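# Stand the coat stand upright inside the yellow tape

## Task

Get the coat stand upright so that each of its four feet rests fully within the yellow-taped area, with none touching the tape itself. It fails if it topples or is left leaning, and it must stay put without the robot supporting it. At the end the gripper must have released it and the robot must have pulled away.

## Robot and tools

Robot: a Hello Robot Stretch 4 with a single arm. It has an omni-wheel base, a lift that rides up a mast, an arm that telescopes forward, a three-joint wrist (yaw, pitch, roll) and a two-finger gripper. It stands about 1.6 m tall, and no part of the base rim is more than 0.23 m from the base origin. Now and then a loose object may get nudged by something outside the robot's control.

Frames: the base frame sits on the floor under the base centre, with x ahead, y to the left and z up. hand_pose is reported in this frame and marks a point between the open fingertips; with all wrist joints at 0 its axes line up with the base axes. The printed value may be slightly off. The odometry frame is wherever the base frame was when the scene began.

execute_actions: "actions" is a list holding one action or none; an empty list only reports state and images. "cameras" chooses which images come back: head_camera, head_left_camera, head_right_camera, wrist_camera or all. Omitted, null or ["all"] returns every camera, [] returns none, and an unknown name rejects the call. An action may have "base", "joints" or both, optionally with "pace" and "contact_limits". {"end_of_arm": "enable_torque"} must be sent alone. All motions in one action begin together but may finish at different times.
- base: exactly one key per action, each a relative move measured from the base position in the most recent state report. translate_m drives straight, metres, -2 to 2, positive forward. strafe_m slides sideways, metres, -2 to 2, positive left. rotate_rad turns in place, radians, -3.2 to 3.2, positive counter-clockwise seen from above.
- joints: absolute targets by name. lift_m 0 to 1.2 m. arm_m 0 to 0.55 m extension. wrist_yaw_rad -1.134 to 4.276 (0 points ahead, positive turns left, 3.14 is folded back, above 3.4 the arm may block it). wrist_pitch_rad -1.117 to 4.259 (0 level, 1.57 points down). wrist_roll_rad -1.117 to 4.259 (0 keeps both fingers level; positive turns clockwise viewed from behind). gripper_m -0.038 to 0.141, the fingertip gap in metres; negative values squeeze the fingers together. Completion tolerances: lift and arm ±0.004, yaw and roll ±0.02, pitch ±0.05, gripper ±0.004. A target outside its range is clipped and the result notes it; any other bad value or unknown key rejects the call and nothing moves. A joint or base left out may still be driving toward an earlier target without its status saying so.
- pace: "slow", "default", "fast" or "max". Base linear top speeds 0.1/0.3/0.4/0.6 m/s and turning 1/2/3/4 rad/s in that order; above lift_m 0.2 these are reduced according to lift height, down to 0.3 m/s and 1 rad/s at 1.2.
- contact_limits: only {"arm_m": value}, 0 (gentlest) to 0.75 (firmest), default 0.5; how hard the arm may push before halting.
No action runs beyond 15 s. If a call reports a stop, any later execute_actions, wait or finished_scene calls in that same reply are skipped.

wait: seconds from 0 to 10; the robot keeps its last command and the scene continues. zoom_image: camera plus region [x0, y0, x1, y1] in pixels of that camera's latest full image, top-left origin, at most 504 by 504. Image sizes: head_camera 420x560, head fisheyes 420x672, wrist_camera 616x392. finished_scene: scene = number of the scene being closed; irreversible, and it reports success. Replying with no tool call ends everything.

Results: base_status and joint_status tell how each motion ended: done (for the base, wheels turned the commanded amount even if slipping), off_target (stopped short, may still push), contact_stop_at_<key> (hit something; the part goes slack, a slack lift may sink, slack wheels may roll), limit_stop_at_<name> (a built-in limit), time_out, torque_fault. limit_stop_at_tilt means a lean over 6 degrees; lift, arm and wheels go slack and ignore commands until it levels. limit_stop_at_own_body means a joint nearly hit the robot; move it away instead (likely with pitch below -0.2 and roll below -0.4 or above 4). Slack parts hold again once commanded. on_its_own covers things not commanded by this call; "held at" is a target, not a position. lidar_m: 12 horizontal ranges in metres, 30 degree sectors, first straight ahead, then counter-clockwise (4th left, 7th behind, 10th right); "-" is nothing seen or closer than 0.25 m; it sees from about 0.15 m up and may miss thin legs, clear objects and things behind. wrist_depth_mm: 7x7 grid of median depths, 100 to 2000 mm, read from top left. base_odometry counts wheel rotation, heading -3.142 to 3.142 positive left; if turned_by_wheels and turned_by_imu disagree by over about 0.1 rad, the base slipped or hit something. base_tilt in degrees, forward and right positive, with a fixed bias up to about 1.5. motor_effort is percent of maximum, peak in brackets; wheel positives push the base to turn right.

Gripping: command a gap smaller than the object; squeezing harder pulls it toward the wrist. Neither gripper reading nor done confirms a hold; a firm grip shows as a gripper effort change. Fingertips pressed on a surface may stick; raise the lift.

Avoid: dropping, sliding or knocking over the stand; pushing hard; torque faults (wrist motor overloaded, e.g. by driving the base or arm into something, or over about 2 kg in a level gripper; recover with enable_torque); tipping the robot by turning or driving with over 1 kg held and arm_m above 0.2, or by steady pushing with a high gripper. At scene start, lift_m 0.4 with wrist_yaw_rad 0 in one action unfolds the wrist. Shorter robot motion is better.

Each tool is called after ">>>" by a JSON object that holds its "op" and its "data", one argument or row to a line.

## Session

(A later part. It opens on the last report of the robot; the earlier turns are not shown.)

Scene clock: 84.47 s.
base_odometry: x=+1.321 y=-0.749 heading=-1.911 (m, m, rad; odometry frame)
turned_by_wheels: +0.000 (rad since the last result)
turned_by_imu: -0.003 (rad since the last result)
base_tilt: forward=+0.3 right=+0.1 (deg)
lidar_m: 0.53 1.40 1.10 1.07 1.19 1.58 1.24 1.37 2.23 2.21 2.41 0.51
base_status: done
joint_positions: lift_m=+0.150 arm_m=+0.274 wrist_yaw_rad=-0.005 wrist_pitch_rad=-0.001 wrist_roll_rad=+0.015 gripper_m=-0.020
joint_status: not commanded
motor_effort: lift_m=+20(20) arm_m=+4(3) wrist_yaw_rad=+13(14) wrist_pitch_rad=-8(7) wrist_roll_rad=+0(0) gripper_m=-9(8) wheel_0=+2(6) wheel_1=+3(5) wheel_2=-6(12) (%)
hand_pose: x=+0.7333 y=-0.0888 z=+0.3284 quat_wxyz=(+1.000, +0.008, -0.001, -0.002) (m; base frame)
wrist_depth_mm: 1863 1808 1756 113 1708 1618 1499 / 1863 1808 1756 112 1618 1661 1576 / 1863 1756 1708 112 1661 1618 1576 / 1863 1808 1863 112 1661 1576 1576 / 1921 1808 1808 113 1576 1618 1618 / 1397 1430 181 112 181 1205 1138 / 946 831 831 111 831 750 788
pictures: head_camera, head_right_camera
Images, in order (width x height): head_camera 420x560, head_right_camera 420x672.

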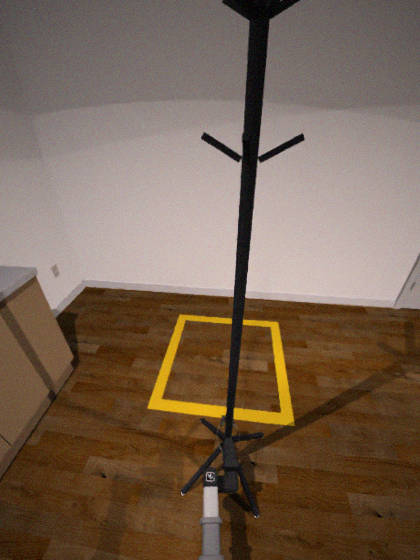

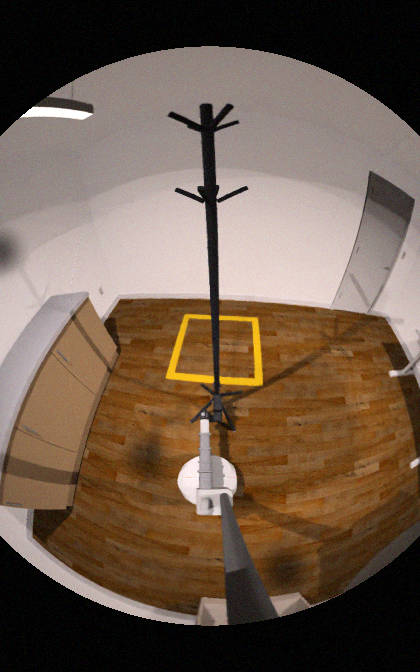

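>>> {"op": "execute_actions", "data": {
  "actions": [
    {"base":{"translate_m":0.45},"pace":"slow"}
  ],
  "cameras": ["head_camera","head_right_camera","head_left_camera"]
}}

Scene clock: 91.50 s.
base_odometry: x=+1.171 y=-1.173 heading=-1.911 (m, m, rad; odometry frame)
turned_by_wheels: +0.000 (rad since the last result)
turned_by_imu: -0.004 (rad since the last result)
base_tilt: forward=+0.3 right=+0.1 (deg)
lidar_m: 0.51 1.87 1.04 1.03 1.16 2.02 1.68 1.88 2.30 2.28 2.21 0.51
base_status: done
joint_positions: lift_m=+0.150 arm_m=+0.274 wrist_yaw_rad=-0.004 wrist_pitch_rad=-0.001 wrist_roll_rad=+0.015 gripper_m=-0.020
joint_status: not commanded
motor_effort: lift_m=+20(20) arm_m=+4(4) wrist_yaw_rad=+13(14) wrist_pitch_rad=-7(6) wrist_roll_rad=+0(1) gripper_m=-9(9) wheel_0=+2(4) wheel_1=+3(4) wheel_2=-8(13) (%)
hand_pose: x=+0.7333 y=-0.0887 z=+0.3284 quat_wxyz=(+1.000, +0.008, -0.001, -0.002) (m; base frame)
wrist_depth_mm: 1366 1336 1255 113 1205 1160 1160 / 1336 1281 1255 112 1205 1160 1160 / 1366 1336 1281 112 1255 1205 1160 / 1336 1336 1281 112 1205 1182 1182 / 1336 1336 1308 113 1205 1160 1160 / 1308 1281 182 112 182 1160 1138 / 946 831 820 111 831 759 809
pictures: head_camera, head_left_camera, head_right_camera
Images, in order (width x height): head_camera 420x560, head_left_camera 420x672, head_right_camera 420x672.

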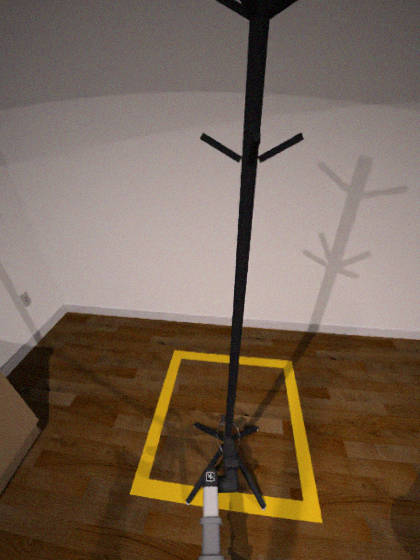

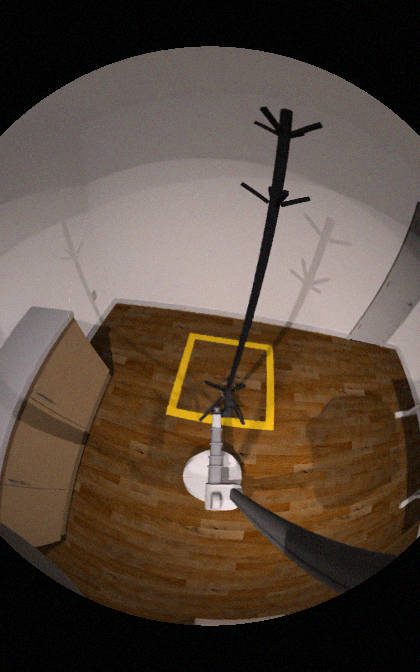

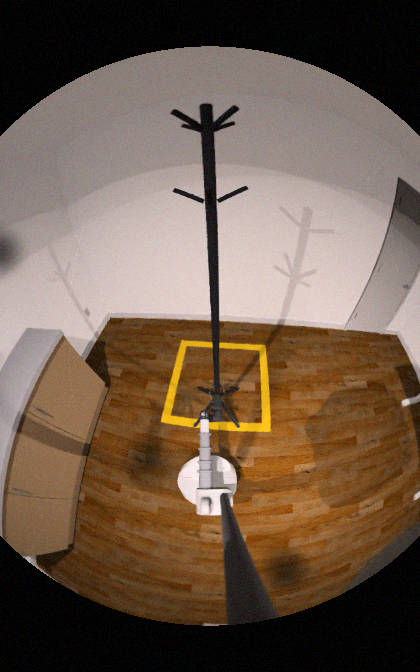

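>>> {"op": "execute_actions", "data": {
  "actions": [
    {"base":{"translate_m":0.22},"pace":"slow"}
  ],
  "cameras": []
}}

>>> {"op": "execute_actions", "data": {
  "actions": [
    {"joints":{"gripper_m":0.14}}
  ],
  "cameras": []
}}

>>> {"op": "execute_actions", "data": {
  "actions": [
    {"joints":{"arm_m":0}}
  ],
  "cameras": ["head_camera","head_right_camera"]
}}

Scene clock: 96.77 s.
base_odometry: x=+1.097 y=-1.380 heading=-1.911 (m, m, rad; odometry frame)
turned_by_wheels: +0.000 (rad since the last result)
turned_by_imu: -0.002 (rad since the last result)
base_tilt: forward=+0.3 right=+0.1 (deg)
lidar_m: 0.51 1.63 1.03 0.99 1.12 2.26 1.92 2.08 2.32 2.28 1.91 0.53
base_status: done
joint_positions: lift_m=+0.150 arm_m=+0.274 wrist_yaw_rad=-0.005 wrist_pitch_rad=-0.001 wrist_roll_rad=+0.015 gripper_m=-0.020
joint_status: not commanded
motor_effort: lift_m=+20(20) arm_m=+4(4) wrist_yaw_rad=+13(14) wrist_pitch_rad=-7(9) wrist_roll_rad=-1(1) gripper_m=-8(7) wheel_0=+4(5) wheel_1=+5(5) wheel_2=-7(12) (%)
hand_pose: x=+0.7333 y=-0.0887 z=+0.3285 quat_wxyz=(+1.000, +0.008, -0.001, -0.002) (m; base frame)
wrist_depth_mm: 1138 1078 1060 113 1008 976 960 / 1138 1078 1060 112 1025 960 960 / 1118 1098 1060 112 1008 960 946 / 1098 1098 1042 112 1008 976 946 / 1098 1098 1060 113 976 991 946 / 1098 1060 181 112 182 960 946 / 960 831 820 111 820 768 798
pictures: none
No camera images: the call's "cameras" was empty. Leave "cameras" out to get every camera's image.

Scene clock: 99.27 s.
base_odometry: x=+1.097 y=-1.380 heading=-1.911 (m, m, rad; odometry frame)
turned_by_wheels: +0.000 (rad since the last result)
turned_by_imu: -0.001 (rad since the last result)
base_tilt: forward=+0.3 right=+0.1 (deg)
lidar_m: 0.53 1.63 1.03 0.98 1.13 2.23 1.95 2.07 2.31 2.28 1.92 0.53
base_status: not commanded
joint_positions: lift_m=+0.150 arm_m=+0.274 wrist_yaw_rad=-0.003 wrist_pitch_rad=-0.001 wrist_roll_rad=+0.015 gripper_m=+0.140
joint_status: all done
motor_effort: lift_m=+20(20) arm_m=+4(4) wrist_yaw_rad=+9(14) wrist_pitch_rad=-6(7) wrist_roll_rad=+0(0) gripper_m=-3(7) wheel_0=+4(4) wheel_1=+5(5) wheel_2=-7(8) (%)
hand_pose: x=+0.7334 y=-0.0883 z=+0.3285 quat_wxyz=(+1.000, +0.008, -0.001, -0.001) (m; base frame)
wrist_depth_mm: 1118 1078 1060 119 991 976 946 / 1138 1078 1060 118 991 976 960 / 1138 1098 1060 118 991 991 946 / 1138 1078 1060 119 1008 976 931 / 1118 1098 1060 119 1008 960 960 / 1118 1078 1042 118 991 946 960 / 946 831 820 118 831 788 809
pictures: none
No camera images: the call's "cameras" was empty. Leave "cameras" out to get every camera's image.

Scene clock: 101.20 s.
base_odometry: x=+1.097 y=-1.380 heading=-1.911 (m, m, rad; odometry frame)
turned_by_wheels: +0.000 (rad since the last result)
turned_by_imu: +0.000 (rad since the last result)
base_tilt: forward=+0.3 right=+0.0 (deg)
lidar_m: 0.51 1.64 1.02 0.99 1.12 2.25 1.92 2.10 2.33 2.28 1.90 0.53
base_status: not commanded
joint_positions: lift_m=+0.150 arm_m=+0.002 wrist_yaw_rad=+0.000 wrist_pitch_rad=-0.001 wrist_roll_rad=+0.015 gripper_m=+0.140
joint_status: all done
motor_effort: lift_m=+20(20) arm_m=-9(10) wrist_yaw_rad=+0(9) wrist_pitch_rad=-6(6) wrist_roll_rad=-1(1) gripper_m=-1(0) wheel_0=+3(4) wheel_1=+4(5) wheel_2=-3(7) (%)
hand_pose: x=+0.4609 y=-0.0875 z=+0.3285 quat_wxyz=(+1.000, +0.008, -0.001, +0.000) (m; base frame)
wrist_depth_mm: 1397 1397 1308 1308 1281 1229 1229 / 1464 1397 1336 1308 1308 1205 1229 / 1397 1397 1336 1308 1281 1205 1205 / 1430 1397 1366 1308 1229 1205 1205 / 1397 1366 1308 1281 1281 1229 1182 / 1397 211 1308 397 1078 976 1138 / 976 866 904 146 831 820 798
pictures: head_camera, head_right_camera
Images, in order (width x height): head_camera 420x560, head_right_camera 420x672.

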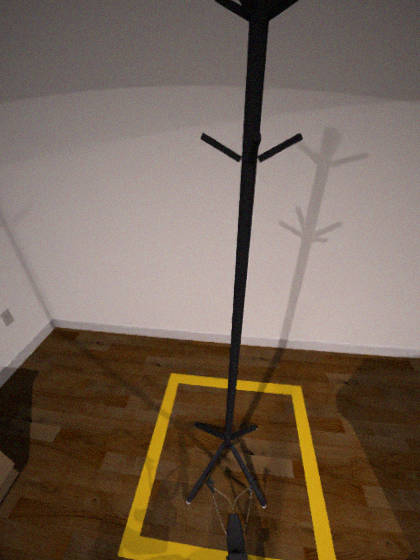

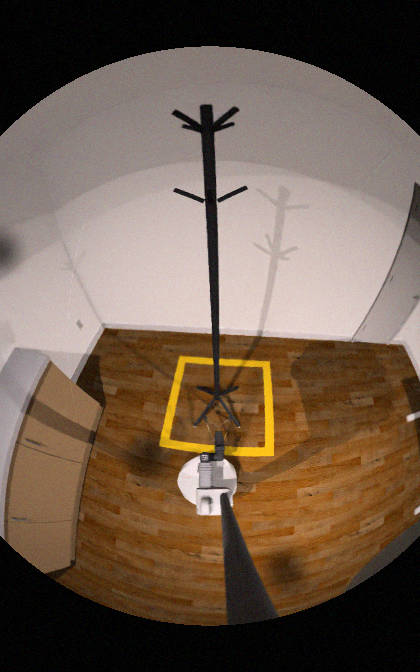

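All four feet are inside the tape. Backing clear.

>>> {"op": "execute_actions", "data": {
  "actions": [
    {"base":{"translate_m":-0.5},"pace":"fast"}
  ],
  "cameras": ["head_camera"]
}}

>>> {"op": "finished_scene", "data": {
  "scene": 1
}}

Scene clock: 105.30 s.
base_odometry: x=+1.264 y=-0.909 heading=-1.911 (m, m, rad; odometry frame)
turned_by_wheels: +0.000 (rad since the last result)
turned_by_imu: +0.000 (rad since the last result)
base_tilt: forward=+0.2 right=+0.0 (deg)
lidar_m: 1.03 1.38 1.09 1.07 1.21 1.75 1.41 1.54 2.27 2.22 2.55 2.01
base_status: done
joint_positions: lift_m=+0.150 arm_m=+0.001 wrist_yaw_rad=+0.000 wrist_pitch_rad=-0.001 wrist_roll_rad=+0.015 gripper_m=+0.140
joint_status: not commanded
motor_effort: lift_m=+20(20) arm_m=-8(8) wrist_yaw_rad=+0(0) wrist_pitch_rad=-5(7) wrist_roll_rad=-1(0) gripper_m=+0(1) wheel_0=+0(7) wheel_1=+1(9) wheel_2=+0(11) (%)
hand_pose: x=+0.4609 y=-0.0874 z=+0.3285 quat_wxyz=(+1.000, +0.008, -0.001, +0.000) (m; base frame)
wrist_depth_mm: 1921 1921 1808 1808 1808 1708 1661 / 1983 1921 1863 1808 1708 1756 1661 / 1983 1921 1921 1808 1808 1708 1661 / 1983 1921 1863 1708 1756 1618 1661 / 1983 1921 1921 1863 1808 1708 1661 / 1430 212 1397 1229 1060 991 1160 / 946 866 904 146 842 820 809
pictures: head_camera
Images, in order (width x height): head_camera 420x560.

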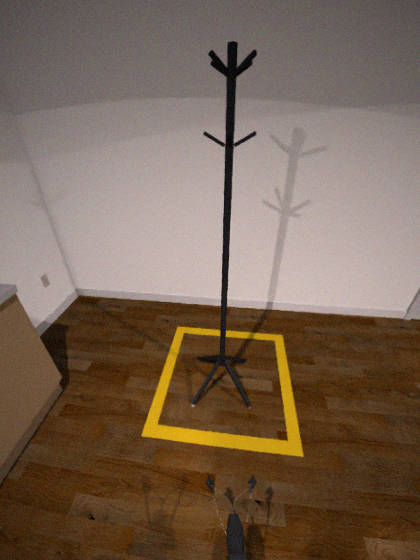

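The scene is finished: the task was done.


## Next scene

The same job, from a new start.

>>> {"op": "execute_actions", "data": {
  "actions": []
}}

Scene clock: 0.00 s.
base_odometry: x=+0.000 y=+0.000 heading=+0.000 (m, m, rad; odometry frame)
turned_by_wheels: +0.000 (rad since the last result)
turned_by_imu: +0.000 (rad since the last result)
base_tilt: forward=+0.3 right=+0.0 (deg)
lidar_m: 0.72 0.70 0.73 1.93 1.89 2.01 2.65 1.04 2.09 1.88 1.84 0.97
base_status: not commanded
joint_positions: lift_m=+0.218 arm_m=-0.001 wrist_yaw_rad=+3.126 wrist_pitch_rad=-0.001 wrist_roll_rad=+0.015 gripper_m=+0.057
joint_status: not commanded
motor_effort: lift_m=+18 arm_m=+0 wrist_yaw_rad=+0 wrist_pitch_rad=-7 wrist_roll_rad=+0 gripper_m=-2 wheel_0=+0 wheel_1=+0 wheel_2=+0 (%)
hand_pose: x=-0.1173 y=+0.0918 z=+0.3970 quat_wxyz=(+0.008, +0.001, +0.008, +1.000) (m; base frame)
wrist_depth_mm: - 137 - - - - 1661 / - 134 - - - - 1808 / - 128 194 - - - 1756 / 107 136 244 - - - 1808 / 136 - - - - - 1808 / 1397 1576 200 1576 191 1499 1397 / 1078 1008 1078 142 1060 960 991
pictures: head_camera, head_left_camera, head_right_camera, wrist_camera
Images, in order (width x height): head_camera 420x560, head_left_camera 420x672, head_right_camera 420x672, wrist_camera 616x392.

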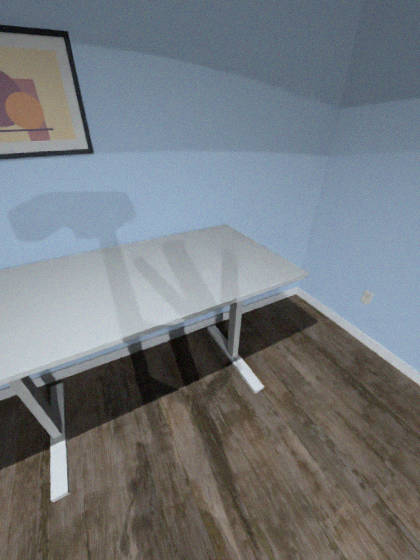

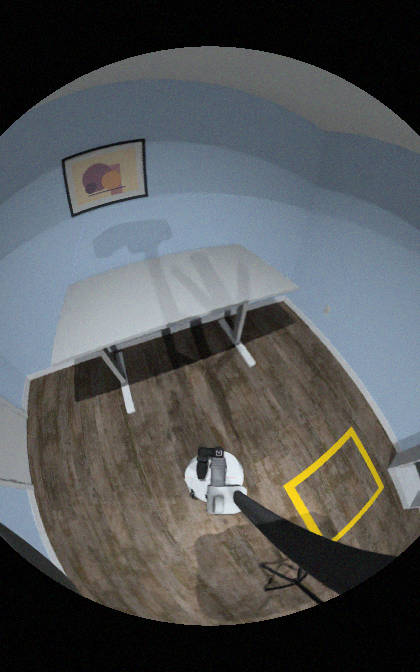

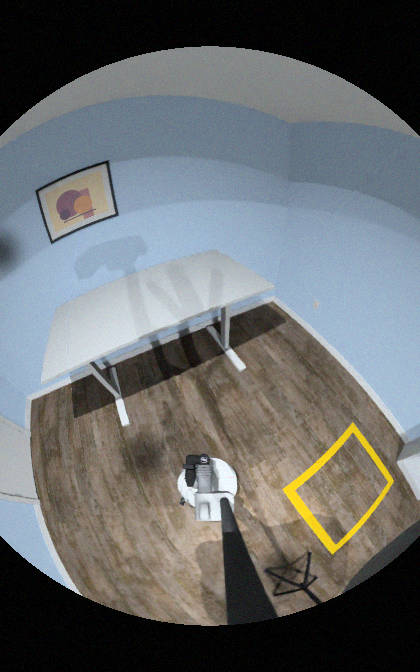

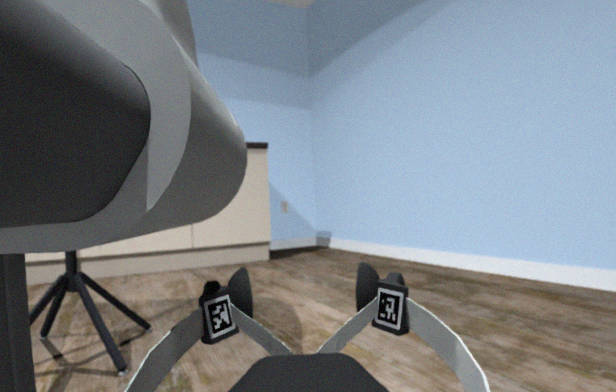

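>>> {"op": "execute_actions", "data": {
  "actions": [
    {"base":{"rotate_rad":-2.2},"joints":{"lift_m":0.4,"wrist_yaw_rad":0,"gripper_m":0.14}}
  ],
  "cameras": ["head_camera","head_right_camera"]
}}

Scene clock: 3.67 s.
base_odometry: x=+0.000 y=+0.000 heading=-2.200 (m, m, rad; odometry frame)
turned_by_wheels: -2.200 (rad since the last result)
turned_by_imu: -2.253 (rad since the last result)
base_tilt: forward=+0.2 right=+0.0 (deg)
lidar_m: 2.35 1.94 1.83 1.13 0.77 0.70 0.74 1.94 1.87 1.94 2.54 1.07
base_status: done
joint_positions: lift_m=+0.400 arm_m=-0.001 wrist_yaw_rad=+0.000 wrist_pitch_rad=-0.001 wrist_roll_rad=+0.015 gripper_m=+0.140
joint_status: all done
motor_effort: lift_m=+20(21) arm_m=+0(0) wrist_yaw_rad=-1(6) wrist_pitch_rad=-9(4) wrist_roll_rad=-1(0) gripper_m=+0(3) wheel_0=+1(6) wheel_1=+2(9) wheel_2=+0(5) (%)
hand_pose: x=+0.4584 y=-0.0874 z=+0.5785 quat_wxyz=(+1.000, +0.008, -0.001, +0.000) (m; base frame)
wrist_depth_mm: 1808 - - - - - - / 1863 - - - - - - / 1708 - - - - - - / 1661 - - - - - - / 1708 - - - - - 1983 / 1661 211 - - 1708 211 1863 / 1576 1499 1576 143 1576 1060 1366
pictures: head_camera, head_right_camera
Images, in order (width x height): head_camera 420x560, head_right_camera 420x672.

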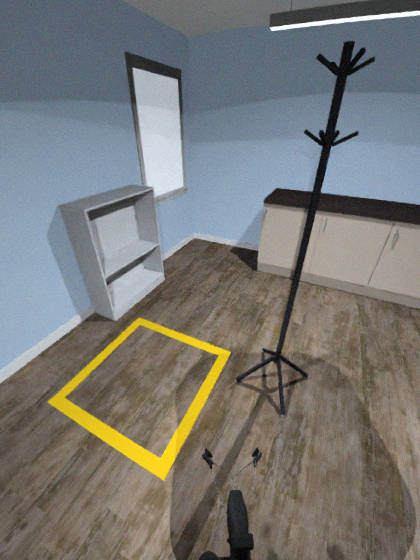

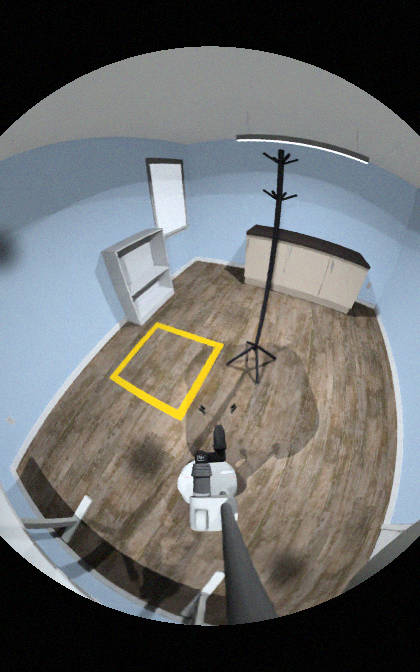

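>>> {"op": "execute_actions", "data": {
  "actions": [
    {"base":{"strafe_m":-1.285},"joints":{"lift_m":0.15},"pace":"fast"}
  ],
  "cameras": []
}}

>>> {"op": "execute_actions", "data": {
  "actions": [
    {"base":{"translate_m":1.16},"pace":"fast"}
  ],
  "cameras": []
}}

>>> {"op": "execute_actions", "data": {
  "actions": [
    {"base":{"rotate_rad":1.66}}
  ],
  "cameras": ["head_camera","wrist_camera"]
}}

Scene clock: 12.33 s.
base_odometry: x=-1.039 y=+0.756 heading=-2.200 (m, m, rad; odometry frame)
turned_by_wheels: +0.000 (rad since the last result)
turned_by_imu: +0.004 (rad since the last result)
base_tilt: forward=+0.2 right=-0.1 (deg)
lidar_m: 2.05 1.28 2.77 1.98 1.45 1.89 1.10 0.77 0.72 0.75 1.01 2.00
base_status: done
joint_positions: lift_m=+0.150 arm_m=-0.001 wrist_yaw_rad=+0.000 wrist_pitch_rad=-0.001 wrist_roll_rad=+0.015 gripper_m=+0.140
joint_status: all done
motor_effort: lift_m=+16(18) arm_m=+0(0) wrist_yaw_rad=+0(1) wrist_pitch_rad=-9(6) wrist_roll_rad=+0(0) gripper_m=-2(1) wheel_0=-2(10) wheel_1=+1(13) wheel_2=+1(2) (%)
hand_pose: x=+0.4583 y=-0.0874 z=+0.3288 quat_wxyz=(+1.000, +0.008, -0.001, +0.000) (m; base frame)
wrist_depth_mm: - - - - - - 1983 / - - - - 1921 1708 - / - - - - 1921 1708 - / - - - - 1863 1756 - / - - - - 1863 1708 1983 / 1430 213 1397 1366 1078 211 1160 / 891 917 931 143 904 842 809
pictures: none
No camera images: the call's "cameras" was empty. Leave "cameras" out to get every camera's image.

Scene clock: 16.60 s.
base_odometry: x=-1.721 y=-0.182 heading=-2.199 (m, m, rad; odometry frame)
turned_by_wheels: +0.000 (rad since the last result)
turned_by_imu: -0.003 (rad since the last result)
base_tilt: forward=+0.3 right=+0.0 (deg)
lidar_m: 0.97 1.31 2.14 0.62 2.49 2.35 1.90 1.33 1.26 1.29 1.01 0.94
base_status: done
joint_positions: lift_m=+0.150 arm_m=-0.001 wrist_yaw_rad=+0.000 wrist_pitch_rad=-0.001 wrist_roll_rad=+0.015 gripper_m=+0.140
joint_status: not commanded
motor_effort: lift_m=+16(16) arm_m=+0(0) wrist_yaw_rad=+0(0) wrist_pitch_rad=-7(7) wrist_roll_rad=-1(0) gripper_m=-1(1) wheel_0=+0(8) wheel_1=+1(7) wheel_2=+2(13) (%)
hand_pose: x=+0.4583 y=-0.0874 z=+0.3288 quat_wxyz=(+1.000, +0.008, -0.001, +0.000) (m; base frame)
wrist_depth_mm: - 1098 931 831 759 683 621 / - 1098 946 854 750 691 634 / - 1098 931 854 759 683 627 / - 1118 960 842 759 691 627 / - 1118 960 854 768 683 640 / 1430 213 1008 891 768 210 647 / 960 904 931 143 798 741 699
pictures: none
No camera images: the call's "cameras" was empty. Leave "cameras" out to get every camera's image.

Scene clock: 18.70 s.
base_odometry: x=-1.721 y=-0.182 heading=-0.540 (m, m, rad; odometry frame)
turned_by_wheels: +1.660 (rad since the last result)
turned_by_imu: +1.698 (rad since the last result)
base_tilt: forward=+0.3 right=+0.1 (deg)
lidar_m: 0.66 2.38 2.32 1.76 1.32 1.26 1.37 0.97 0.95 1.02 1.47 0.78
base_status: done
joint_positions: lift_m=+0.150 arm_m=-0.001 wrist_yaw_rad=+0.000 wrist_pitch_rad=-0.001 wrist_roll_rad=+0.015 gripper_m=+0.140
joint_status: not commanded
motor_effort: lift_m=+17(17) arm_m=+0(0) wrist_yaw_rad=+0(1) wrist_pitch_rad=-6(8) wrist_roll_rad=+0(1) gripper_m=+1(0) wheel_0=+0(8) wheel_1=-1(7) wheel_2=+0(7) (%)
hand_pose: x=+0.4584 y=-0.0874 z=+0.3288 quat_wxyz=(+1.000, +0.008, -0.001, +0.000) (m; base frame)
wrist_depth_mm: - - - - - - 1808 / - - - - - 1921 1863 / - - - - - 1921 1863 / - - - - - 1983 1863 / - - - - - 1863 1661 / 1430 213 1397 1098 1060 211 1160 / 960 891 891 143 842 831 809
pictures: head_camera, wrist_camera
Images, in order (width x height): head_camera 420x560, wrist_camera 616x392.

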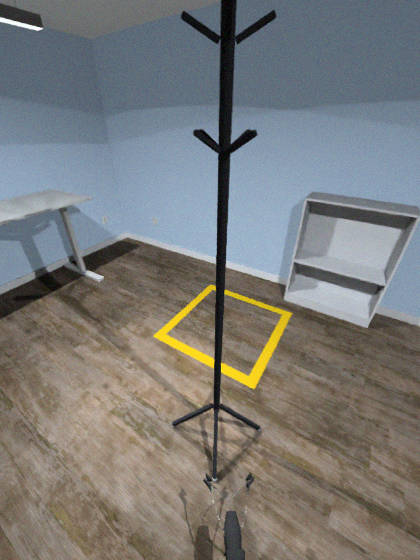

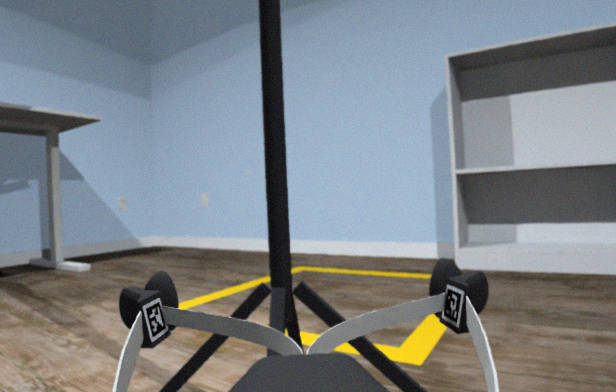

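>>> {"op": "execute_actions", "data": {
  "actions": [
    {"base":{"rotate_rad":-0.12}}
  ],
  "cameras": []
}}

>>> {"op": "execute_actions", "data": {
  "actions": [
    {"base":{"strafe_m":0.135},"joints":{"arm_m":0.2}}
  ],
  "cameras": ["head_camera","wrist_camera"]
}}

Scene clock: 22.57 s.
base_odometry: x=-1.721 y=-0.182 heading=-0.659 (m, m, rad; odometry frame)
turned_by_wheels: -0.120 (rad since the last result)
turned_by_imu: -0.124 (rad since the last result)
base_tilt: forward=+0.3 right=+0.0 (deg)
lidar_m: 0.61 2.51 2.32 2.00 1.36 1.26 1.30 1.03 0.95 0.99 1.30 2.15
base_status: done
joint_positions: lift_m=+0.150 arm_m=-0.001 wrist_yaw_rad=+0.000 wrist_pitch_rad=-0.001 wrist_roll_rad=+0.015 gripper_m=+0.140
joint_status: not commanded
motor_effort: lift_m=+17(17) arm_m=+0(0) wrist_yaw_rad=+0(1) wrist_pitch_rad=-5(7) wrist_roll_rad=+0(0) gripper_m=-2(2) wheel_0=+0(4) wheel_1=+1(5) wheel_2=+0(5) (%)
hand_pose: x=+0.4584 y=-0.0874 z=+0.3288 quat_wxyz=(+1.000, +0.008, -0.001, +0.000) (m; base frame)
wrist_depth_mm: - - - - - 1983 1808 / - - - - - - 1863 / - - - - - - 1863 / - - - - - 1983 1983 / - - - - - 1808 1756 / 1430 213 564 1336 1078 211 1138 / 946 854 866 143 917 820 820
pictures: none
No camera images: the call's "cameras" was empty. Leave "cameras" out to get every camera's image.

Scene clock: 24.27 s.
base_odometry: x=-1.639 y=-0.076 heading=-0.660 (m, m, rad; odometry frame)
turned_by_wheels: +0.000 (rad since the last result)
turned_by_imu: -0.001 (rad since the last result)
base_tilt: forward=+0.2 right=+0.1 (deg)
lidar_m: 0.70 2.32 2.23 1.88 1.29 1.19 1.26 1.13 1.08 1.12 1.44 0.83
base_status: done
joint_positions: lift_m=+0.150 arm_m=+0.198 wrist_yaw_rad=+0.000 wrist_pitch_rad=-0.002 wrist_roll_rad=+0.015 gripper_m=+0.140
joint_status: all done
motor_effort: lift_m=+17(17) arm_m=+9(8) wrist_yaw_rad=+0(1) wrist_pitch_rad=-9(6) wrist_roll_rad=+0(0) gripper_m=-1(0) wheel_0=-1(7) wheel_1=-2(10) wheel_2=-1(1) (%)
hand_pose: x=+0.6579 y=-0.0874 z=+0.3288 quat_wxyz=(+1.000, +0.008, -0.001, +0.000) (m; base frame)
wrist_depth_mm: - - - - - 1863 1618 / - - - - - 1983 1708 / - - - - - 1863 1708 / - - - - - - 1756 / - - - - - 1708 1576 / 1366 213 1397 368 1042 991 1138 / 976 891 878 143 854 831 788
pictures: head_camera, wrist_camera
Images, in order (width x height): head_camera 420x560, wrist_camera 616x392.

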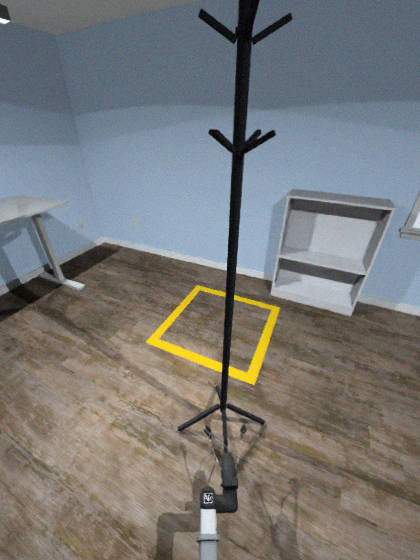

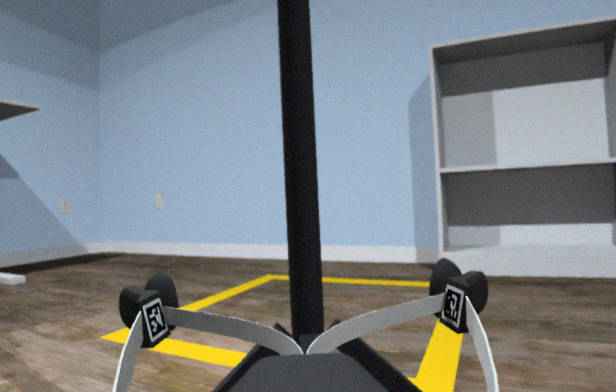

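>>> {"op": "execute_actions", "data": {
  "actions": [
    {"base":{"translate_m":0.19},"joints":{"arm_m":0.24},"pace":"slow"}
  ],
  "cameras": []
}}

>>> {"op": "execute_actions", "data": {
  "actions": [
    {"joints":{"gripper_m":-0.02}}
  ],
  "cameras": ["wrist_camera"]
}}

>>> {"op": "execute_actions", "data": {
  "actions": [
    {"base":{"translate_m":0.45},"pace":"slow"}
  ],
  "cameras": ["head_camera","wrist_camera"]
}}

Scene clock: 30.30 s.
base_odometry: x=-1.489 y=-0.192 heading=-0.660 (m, m, rad; odometry frame)
turned_by_wheels: +0.000 (rad since the last result)
turned_by_imu: -0.002 (rad since the last result)
base_tilt: forward=+0.4 right=+0.1 (deg)
lidar_m: 0.54 2.30 2.12 2.09 1.48 1.38 1.43 1.23 1.14 1.19 1.54 0.56
base_status: done
joint_positions: lift_m=+0.150 arm_m=+0.238 wrist_yaw_rad=-0.002 wrist_pitch_rad=-0.002 wrist_roll_rad=+0.015 gripper_m=+0.140
joint_status: all done
motor_effort: lift_m=+17(17) arm_m=+9(9) wrist_yaw_rad=+5(4) wrist_pitch_rad=-7(8) wrist_roll_rad=-1(1) gripper_m=+1(1) wheel_0=+2(2) wheel_1=+4(5) wheel_2=-3(6) (%)
hand_pose: x=+0.6977 y=-0.0879 z=+0.3288 quat_wxyz=(+1.000, +0.008, -0.001, -0.001) (m; base frame)
wrist_depth_mm: - - - 131 1983 1708 1537 / - - - 131 - 1708 1576 / - - - 132 1983 1661 1576 / - - - 131 1921 1756 1618 / - - - 130 1983 1661 1499 / 1397 1255 1366 130 1078 1078 1182 / 946 854 878 130 842 798 809
pictures: none
No camera images: the call's "cameras" was empty. Leave "cameras" out to get every camera's image.

Scene clock: 32.80 s.
base_odometry: x=-1.489 y=-0.192 heading=-0.659 (m, m, rad; odometry frame)
turned_by_wheels: +0.000 (rad since the last result)
turned_by_imu: -0.001 (rad since the last result)
base_tilt: forward=+0.3 right=+0.0 (deg)
lidar_m: 0.51 2.33 2.11 2.12 1.48 1.36 1.42 1.25 1.15 1.19 1.58 0.54
base_status: not commanded
joint_positions: lift_m=+0.150 arm_m=+0.239 wrist_yaw_rad=+0.000 wrist_pitch_rad=-0.002 wrist_roll_rad=+0.015 gripper_m=-0.020
joint_status: all done
motor_effort: lift_m=+17(17) arm_m=+8(8) wrist_yaw_rad=+0(4) wrist_pitch_rad=-6(5) wrist_roll_rad=-1(0) gripper_m=-9(10) wheel_0=+2(2) wheel_1=+4(4) wheel_2=-2(3) (%)
hand_pose: x=+0.6980 y=-0.0874 z=+0.3288 quat_wxyz=(+1.000, +0.008, -0.001, +0.000) (m; base frame)
wrist_depth_mm: - - - 131 1863 1618 1537 / - - - 131 1863 1661 1576 / - - - 131 1983 1661 1576 / - - - 131 1921 1756 1618 / - - - 130 1921 1576 1537 / 1397 1464 186 130 182 1255 1138 / 976 866 831 129 831 768 809
pictures: wrist_camera
Images, in order (width x height): wrist_camera 616x392.

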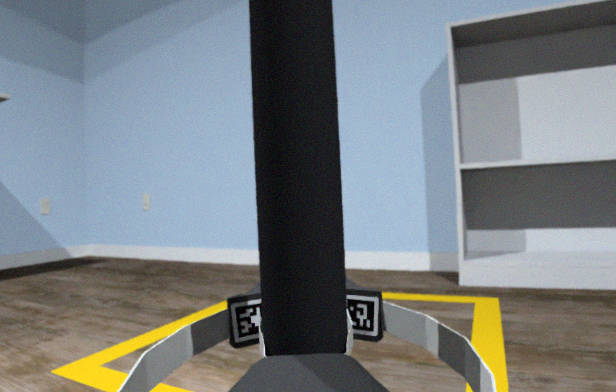

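Scene clock: 38.57 s.
base_odometry: x=-1.133 y=-0.468 heading=-0.659 (m, m, rad; odometry frame)
turned_by_wheels: +0.000 (rad since the last result)
turned_by_imu: -0.003 (rad since the last result)
base_tilt: forward=+0.2 right=+0.0 (deg)
lidar_m: 0.43 2.09 1.92 2.00 1.93 1.81 1.84 1.45 1.35 1.41 1.75 0.56
base_status: done
joint_positions: lift_m=+0.150 arm_m=+0.239 wrist_yaw_rad=-0.003 wrist_pitch_rad=-0.002 wrist_roll_rad=+0.015 gripper_m=-0.020
joint_status: not commanded
motor_effort: lift_m=+17(17) arm_m=+8(8) wrist_yaw_rad=+10(12) wrist_pitch_rad=-6(6) wrist_roll_rad=+0(1) gripper_m=-8(9) wheel_0=+3(5) wheel_1=+4(7) wheel_2=-7(13) (%)
hand_pose: x=+0.6977 y=-0.0884 z=+0.3288 quat_wxyz=(+1.000, +0.008, -0.001, -0.002) (m; base frame)
wrist_depth_mm: - - 1808 116 1499 1336 1182 / - - 1921 116 1464 1397 1229 / - - 1863 116 1537 1397 1229 / - - 1808 116 1576 1397 1255 / - - 1921 115 1499 1366 1255 / 1430 1397 181 116 182 1205 1008 / 960 866 831 114 820 759 798
pictures: head_camera, wrist_camera
Images, in order (width x height): head_camera 420x560, wrist_camera 616x392.

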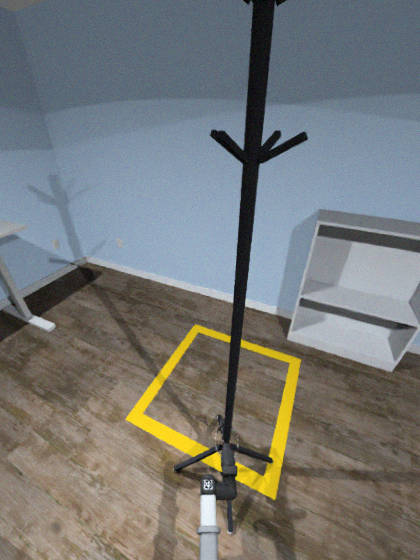

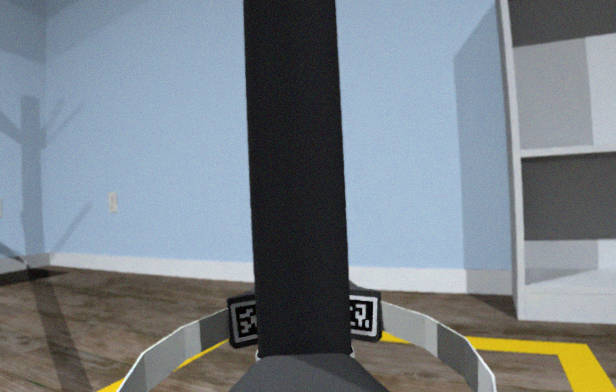

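>>> {"op": "execute_actions", "data": {
  "actions": [
    {"base":{"translate_m":0.27},"pace":"slow"}
  ],
  "cameras": []
}}

>>> {"op": "execute_actions", "data": {
  "actions": [
    {"joints":{"gripper_m":0.14}}
  ],
  "cameras": []
}}

>>> {"op": "execute_actions", "data": {
  "actions": [
    {"base":{"translate_m":-0.4},"joints":{"arm_m":0}}
  ],
  "cameras": ["head_camera","head_right_camera"]
}}

Scene clock: 44.67 s.
base_odometry: x=-0.920 y=-0.633 heading=-0.660 (m, m, rad; odometry frame)
turned_by_wheels: +0.000 (rad since the last result)
turned_by_imu: -0.003 (rad since the last result)
base_tilt: forward=+0.3 right=+0.1 (deg)
lidar_m: 0.46 1.93 1.82 1.86 2.18 2.04 2.09 1.57 1.47 1.52 1.49 0.55
base_status: done
joint_positions: lift_m=+0.150 arm_m=+0.239 wrist_yaw_rad=-0.003 wrist_pitch_rad=-0.002 wrist_roll_rad=+0.015 gripper_m=-0.020
joint_status: not commanded
motor_effort: lift_m=+17(17) arm_m=+8(8) wrist_yaw_rad=+10(10) wrist_pitch_rad=-6(6) wrist_roll_rad=+0(1) gripper_m=-6(9) wheel_0=+1(6) wheel_1=+2(6) wheel_2=-6(8) (%)
hand_pose: x=+0.6977 y=-0.0884 z=+0.3288 quat_wxyz=(+1.000, +0.008, -0.001, -0.002) (m; base frame)
wrist_depth_mm: - 1808 1576 115 1229 1138 991 / - 1756 1618 116 1255 1160 1008 / - 1808 1499 116 1281 1160 991 / - 1863 1618 116 1255 1160 1042 / - 1808 1618 116 1281 1138 1078 / 1430 1430 181 116 183 1118 1060 / 991 842 831 114 831 759 798
pictures: none
No camera images: the call's "cameras" was empty. Leave "cameras" out to get every camera's image.

Scene clock: 47.17 s.
base_odometry: x=-0.920 y=-0.633 heading=-0.660 (m, m, rad; odometry frame)
turned_by_wheels: +0.000 (rad since the last result)
turned_by_imu: -0.001 (rad since the last result)
base_tilt: forward=+0.4 right=+0.2 (deg)
lidar_m: 0.51 1.95 1.81 1.85 2.17 2.05 2.12 1.59 1.47 1.52 1.49 0.56
base_status: not commanded
joint_positions: lift_m=+0.150 arm_m=+0.239 wrist_yaw_rad=-0.003 wrist_pitch_rad=-0.002 wrist_roll_rad=+0.015 gripper_m=+0.140
joint_status: all done
motor_effort: lift_m=+17(17) arm_m=+8(8) wrist_yaw_rad=+8(11) wrist_pitch_rad=-5(5) wrist_roll_rad=+0(1) gripper_m=+1(9) wheel_0=+1(1) wheel_1=+2(2) wheel_2=-6(6) (%)
hand_pose: x=+0.6977 y=-0.0882 z=+0.3288 quat_wxyz=(+1.000, +0.008, -0.001, -0.001) (m; base frame)
wrist_depth_mm: - 1808 1576 125 1229 1138 1025 / - 1756 1576 125 1255 1138 991 / - 1756 1576 125 1281 1182 991 / - 1863 1576 125 1255 1160 1042 / - 1808 1576 125 1308 1160 1078 / 1430 1281 1366 124 1160 1098 1042 / 946 878 891 123 842 820 788
pictures: none
No camera images: the call's "cameras" was empty. Leave "cameras" out to get every camera's image.

Scene clock: 50.00 s.
base_odometry: x=-1.236 y=-0.388 heading=-0.660 (m, m, rad; odometry frame)
turned_by_wheels: +0.000 (rad since the last result)
turned_by_imu: +0.000 (rad since the last result)
base_tilt: forward=+0.1 right=+0.1 (deg)
lidar_m: 0.82 2.14 1.99 2.59 1.80 1.67 1.72 1.38 1.29 1.33 1.90 1.76
base_status: done
joint_positions: lift_m=+0.150 arm_m=+0.002 wrist_yaw_rad=+0.000 wrist_pitch_rad=-0.001 wrist_roll_rad=+0.015 gripper_m=+0.140
joint_status: all done
motor_effort: lift_m=+17(17) arm_m=-9(10) wrist_yaw_rad=+0(8) wrist_pitch_rad=-6(8) wrist_roll_rad=+0(0) gripper_m=+0(0) wheel_0=+0(4) wheel_1=-1(7) wheel_2=-2(8) (%)
hand_pose: x=+0.4609 y=-0.0875 z=+0.3288 quat_wxyz=(+1.000, +0.008, -0.001, +0.000) (m; base frame)
wrist_depth_mm: - - - 1983 1863 1499 1464 / - - - 1983 1808 1708 1537 / - - - 1921 1808 1618 1537 / - - - - 1921 1661 1576 / - - - 1983 1921 1618 1464 / 1397 213 1366 1229 1060 209 1160 / 960 878 904 143 866 820 809
pictures: head_camera, head_right_camera
Images, in order (width x height): head_camera 420x560, head_right_camera 420x672.

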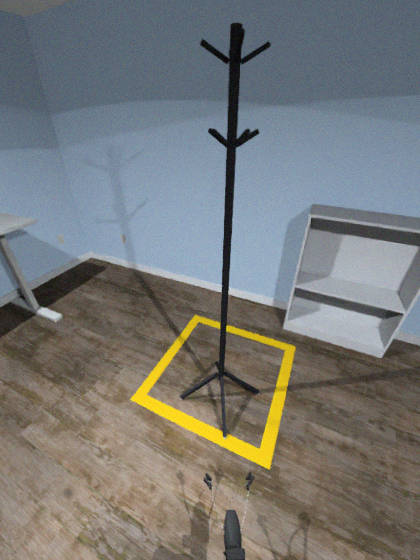

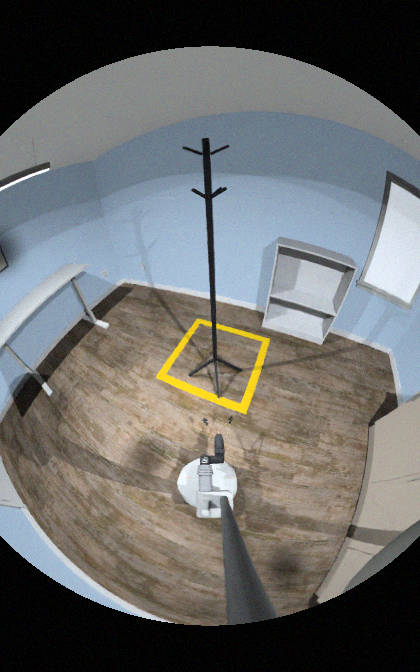

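>>> {"op": "execute_actions", "data": {
  "actions": [
    {"base":{"translate_m":0.33},"joints":{"arm_m":0.24}}
  ],
  "cameras": ["wrist_camera"]
}}

>>> {"op": "execute_actions", "data": {
  "actions": [
    {"base":{"translate_m":0.25},"pace":"slow"}
  ],
  "cameras": ["head_camera"]
}}

>>> {"op": "execute_actions", "data": {
  "actions": [
    {"base":{"translate_m":-0.55},"joints":{"arm_m":0}}
  ],
  "cameras": ["head_camera","head_right_camera"]
}}

Scene clock: 56.13 s.
base_odometry: x=-0.975 y=-0.590 heading=-0.660 (m, m, rad; odometry frame)
turned_by_wheels: +0.000 (rad since the last result)
turned_by_imu: -0.002 (rad since the last result)
base_tilt: forward=+0.3 right=+0.2 (deg)
lidar_m: 0.59 1.97 1.84 1.90 2.12 1.98 2.03 1.54 1.45 1.48 1.57 0.72
base_status: done
joint_positions: lift_m=+0.150 arm_m=+0.238 wrist_yaw_rad=+0.000 wrist_pitch_rad=-0.002 wrist_roll_rad=+0.015 gripper_m=+0.140
joint_status: all done
motor_effort: lift_m=+17(17) arm_m=+9(10) wrist_yaw_rad=+0(1) wrist_pitch_rad=-6(5) wrist_roll_rad=-1(0) gripper_m=-1(2) wheel_0=+1(7) wheel_1=+2(8) wheel_2=+2(8) (%)
hand_pose: x=+0.6979 y=-0.0874 z=+0.3288 quat_wxyz=(+1.000, +0.008, -0.001, +0.000) (m; base frame)
wrist_depth_mm: - 1921 1661 202 1308 1182 1078 / - 1808 1661 199 1308 1205 1042 / - 1921 1618 197 1366 1205 1025 / - 1863 1661 197 1308 1205 1078 / - 1921 1618 198 1336 1205 1060 / 1430 212 1366 195 1060 211 931 / 946 878 931 143 891 820 809
pictures: wrist_camera
Images, in order (width x height): wrist_camera 616x392.

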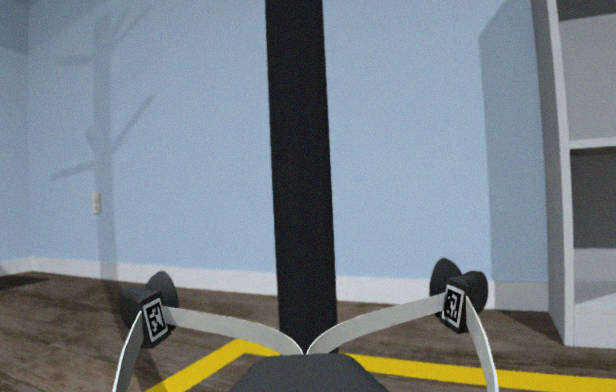

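Scene clock: 59.93 s.
base_odometry: x=-0.778 y=-0.743 heading=-0.660 (m, m, rad; odometry frame)
turned_by_wheels: +0.000 (rad since the last result)
turned_by_imu: -0.002 (rad since the last result)
base_tilt: forward=+0.1 right=+0.0 (deg)
lidar_m: 0.44 2.03 1.72 1.78 2.35 2.20 2.27 1.65 1.55 1.61 1.34 0.55
base_status: done
joint_positions: lift_m=+0.150 arm_m=+0.238 wrist_yaw_rad=-0.004 wrist_pitch_rad=-0.002 wrist_roll_rad=+0.015 gripper_m=+0.140
joint_status: not commanded
motor_effort: lift_m=+17(17) arm_m=+9(9) wrist_yaw_rad=+11(19) wrist_pitch_rad=-8(4) wrist_roll_rad=+0(0) gripper_m=+1(1) wheel_0=+2(3) wheel_1=+3(4) wheel_2=-4(11) (%)
hand_pose: x=+0.6975 y=-0.0885 z=+0.3289 quat_wxyz=(+1.000, +0.008, -0.001, -0.002) (m; base frame)
wrist_depth_mm: 1808 1499 1336 115 1098 1008 917 / 1756 1537 1397 116 1138 991 917 / 1808 1576 1336 116 1098 1008 917 / 1863 1499 1366 116 1118 1008 931 / 1756 1576 1397 115 1118 991 917 / 1397 1255 218 114 1060 991 917 / 960 854 891 114 831 788 798
pictures: head_camera
Images, in order (width x height): head_camera 420x560.

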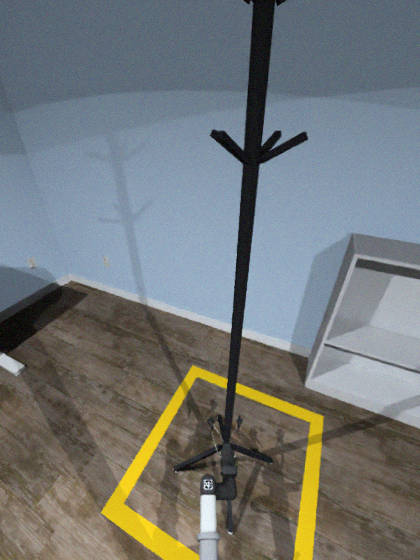

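Scene clock: 63.27 s.
base_odometry: x=-1.213 y=-0.406 heading=-0.660 (m, m, rad; odometry frame)
turned_by_wheels: +0.000 (rad since the last result)
turned_by_imu: +0.000 (rad since the last result)
base_tilt: forward=+0.4 right=+0.0 (deg)
lidar_m: 0.96 2.13 1.97 2.02 1.84 1.69 1.75 1.41 1.31 1.34 1.85 1.73
base_status: done
joint_positions: lift_m=+0.150 arm_m=+0.002 wrist_yaw_rad=+0.000 wrist_pitch_rad=-0.001 wrist_roll_rad=+0.015 gripper_m=+0.140
joint_status: all done
motor_effort: lift_m=+17(17) arm_m=-8(10) wrist_yaw_rad=+0(10) wrist_pitch_rad=-8(8) wrist_roll_rad=+0(0) gripper_m=-1(1) wheel_0=-1(5) wheel_1=-1(8) wheel_2=+0(6) (%)
hand_pose: x=+0.4609 y=-0.0874 z=+0.3288 quat_wxyz=(+1.000, +0.008, -0.001, +0.000) (m; base frame)
wrist_depth_mm: - - - 1983 1863 1537 1464 / - - - 1983 1808 1618 1464 / - - - 1921 1808 1618 1464 / - - - 1983 1921 1618 1537 / - - - - 1863 1576 1537 / 1430 213 1397 1205 1042 212 1160 / 960 891 904 143 891 831 798
pictures: head_camera, head_right_camera
Images, in order (width x height): head_camera 420x560, head_right_camera 420x672.

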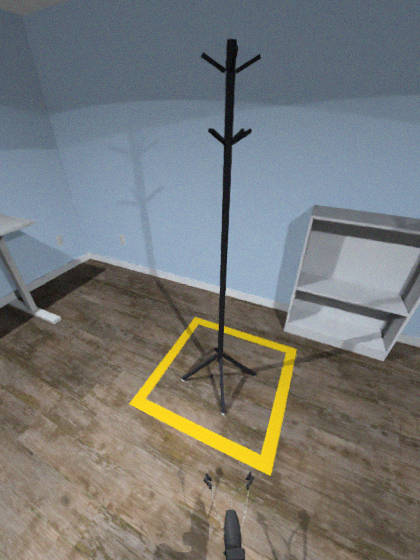

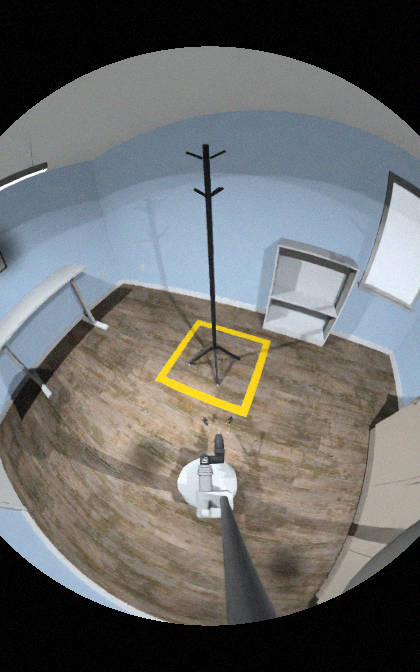

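The far and left feet are worth a closer check.

>>> {"op": "zoom_image", "data": {
  "camera": "head_camera",
  "region": [120,300,310,480]
}}

Region (120, 300, 310, 480) of head_camera's 420x560 image, scaled by 2.653, with more detail than that image has; it fills the top 477 rows of this view, and the rest is white.

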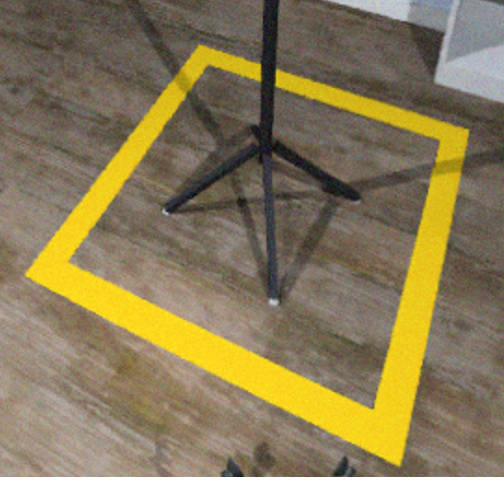

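>>> {"op": "finished_scene", "data": {
  "scene": 2
}}

The scene is finished: the task was done.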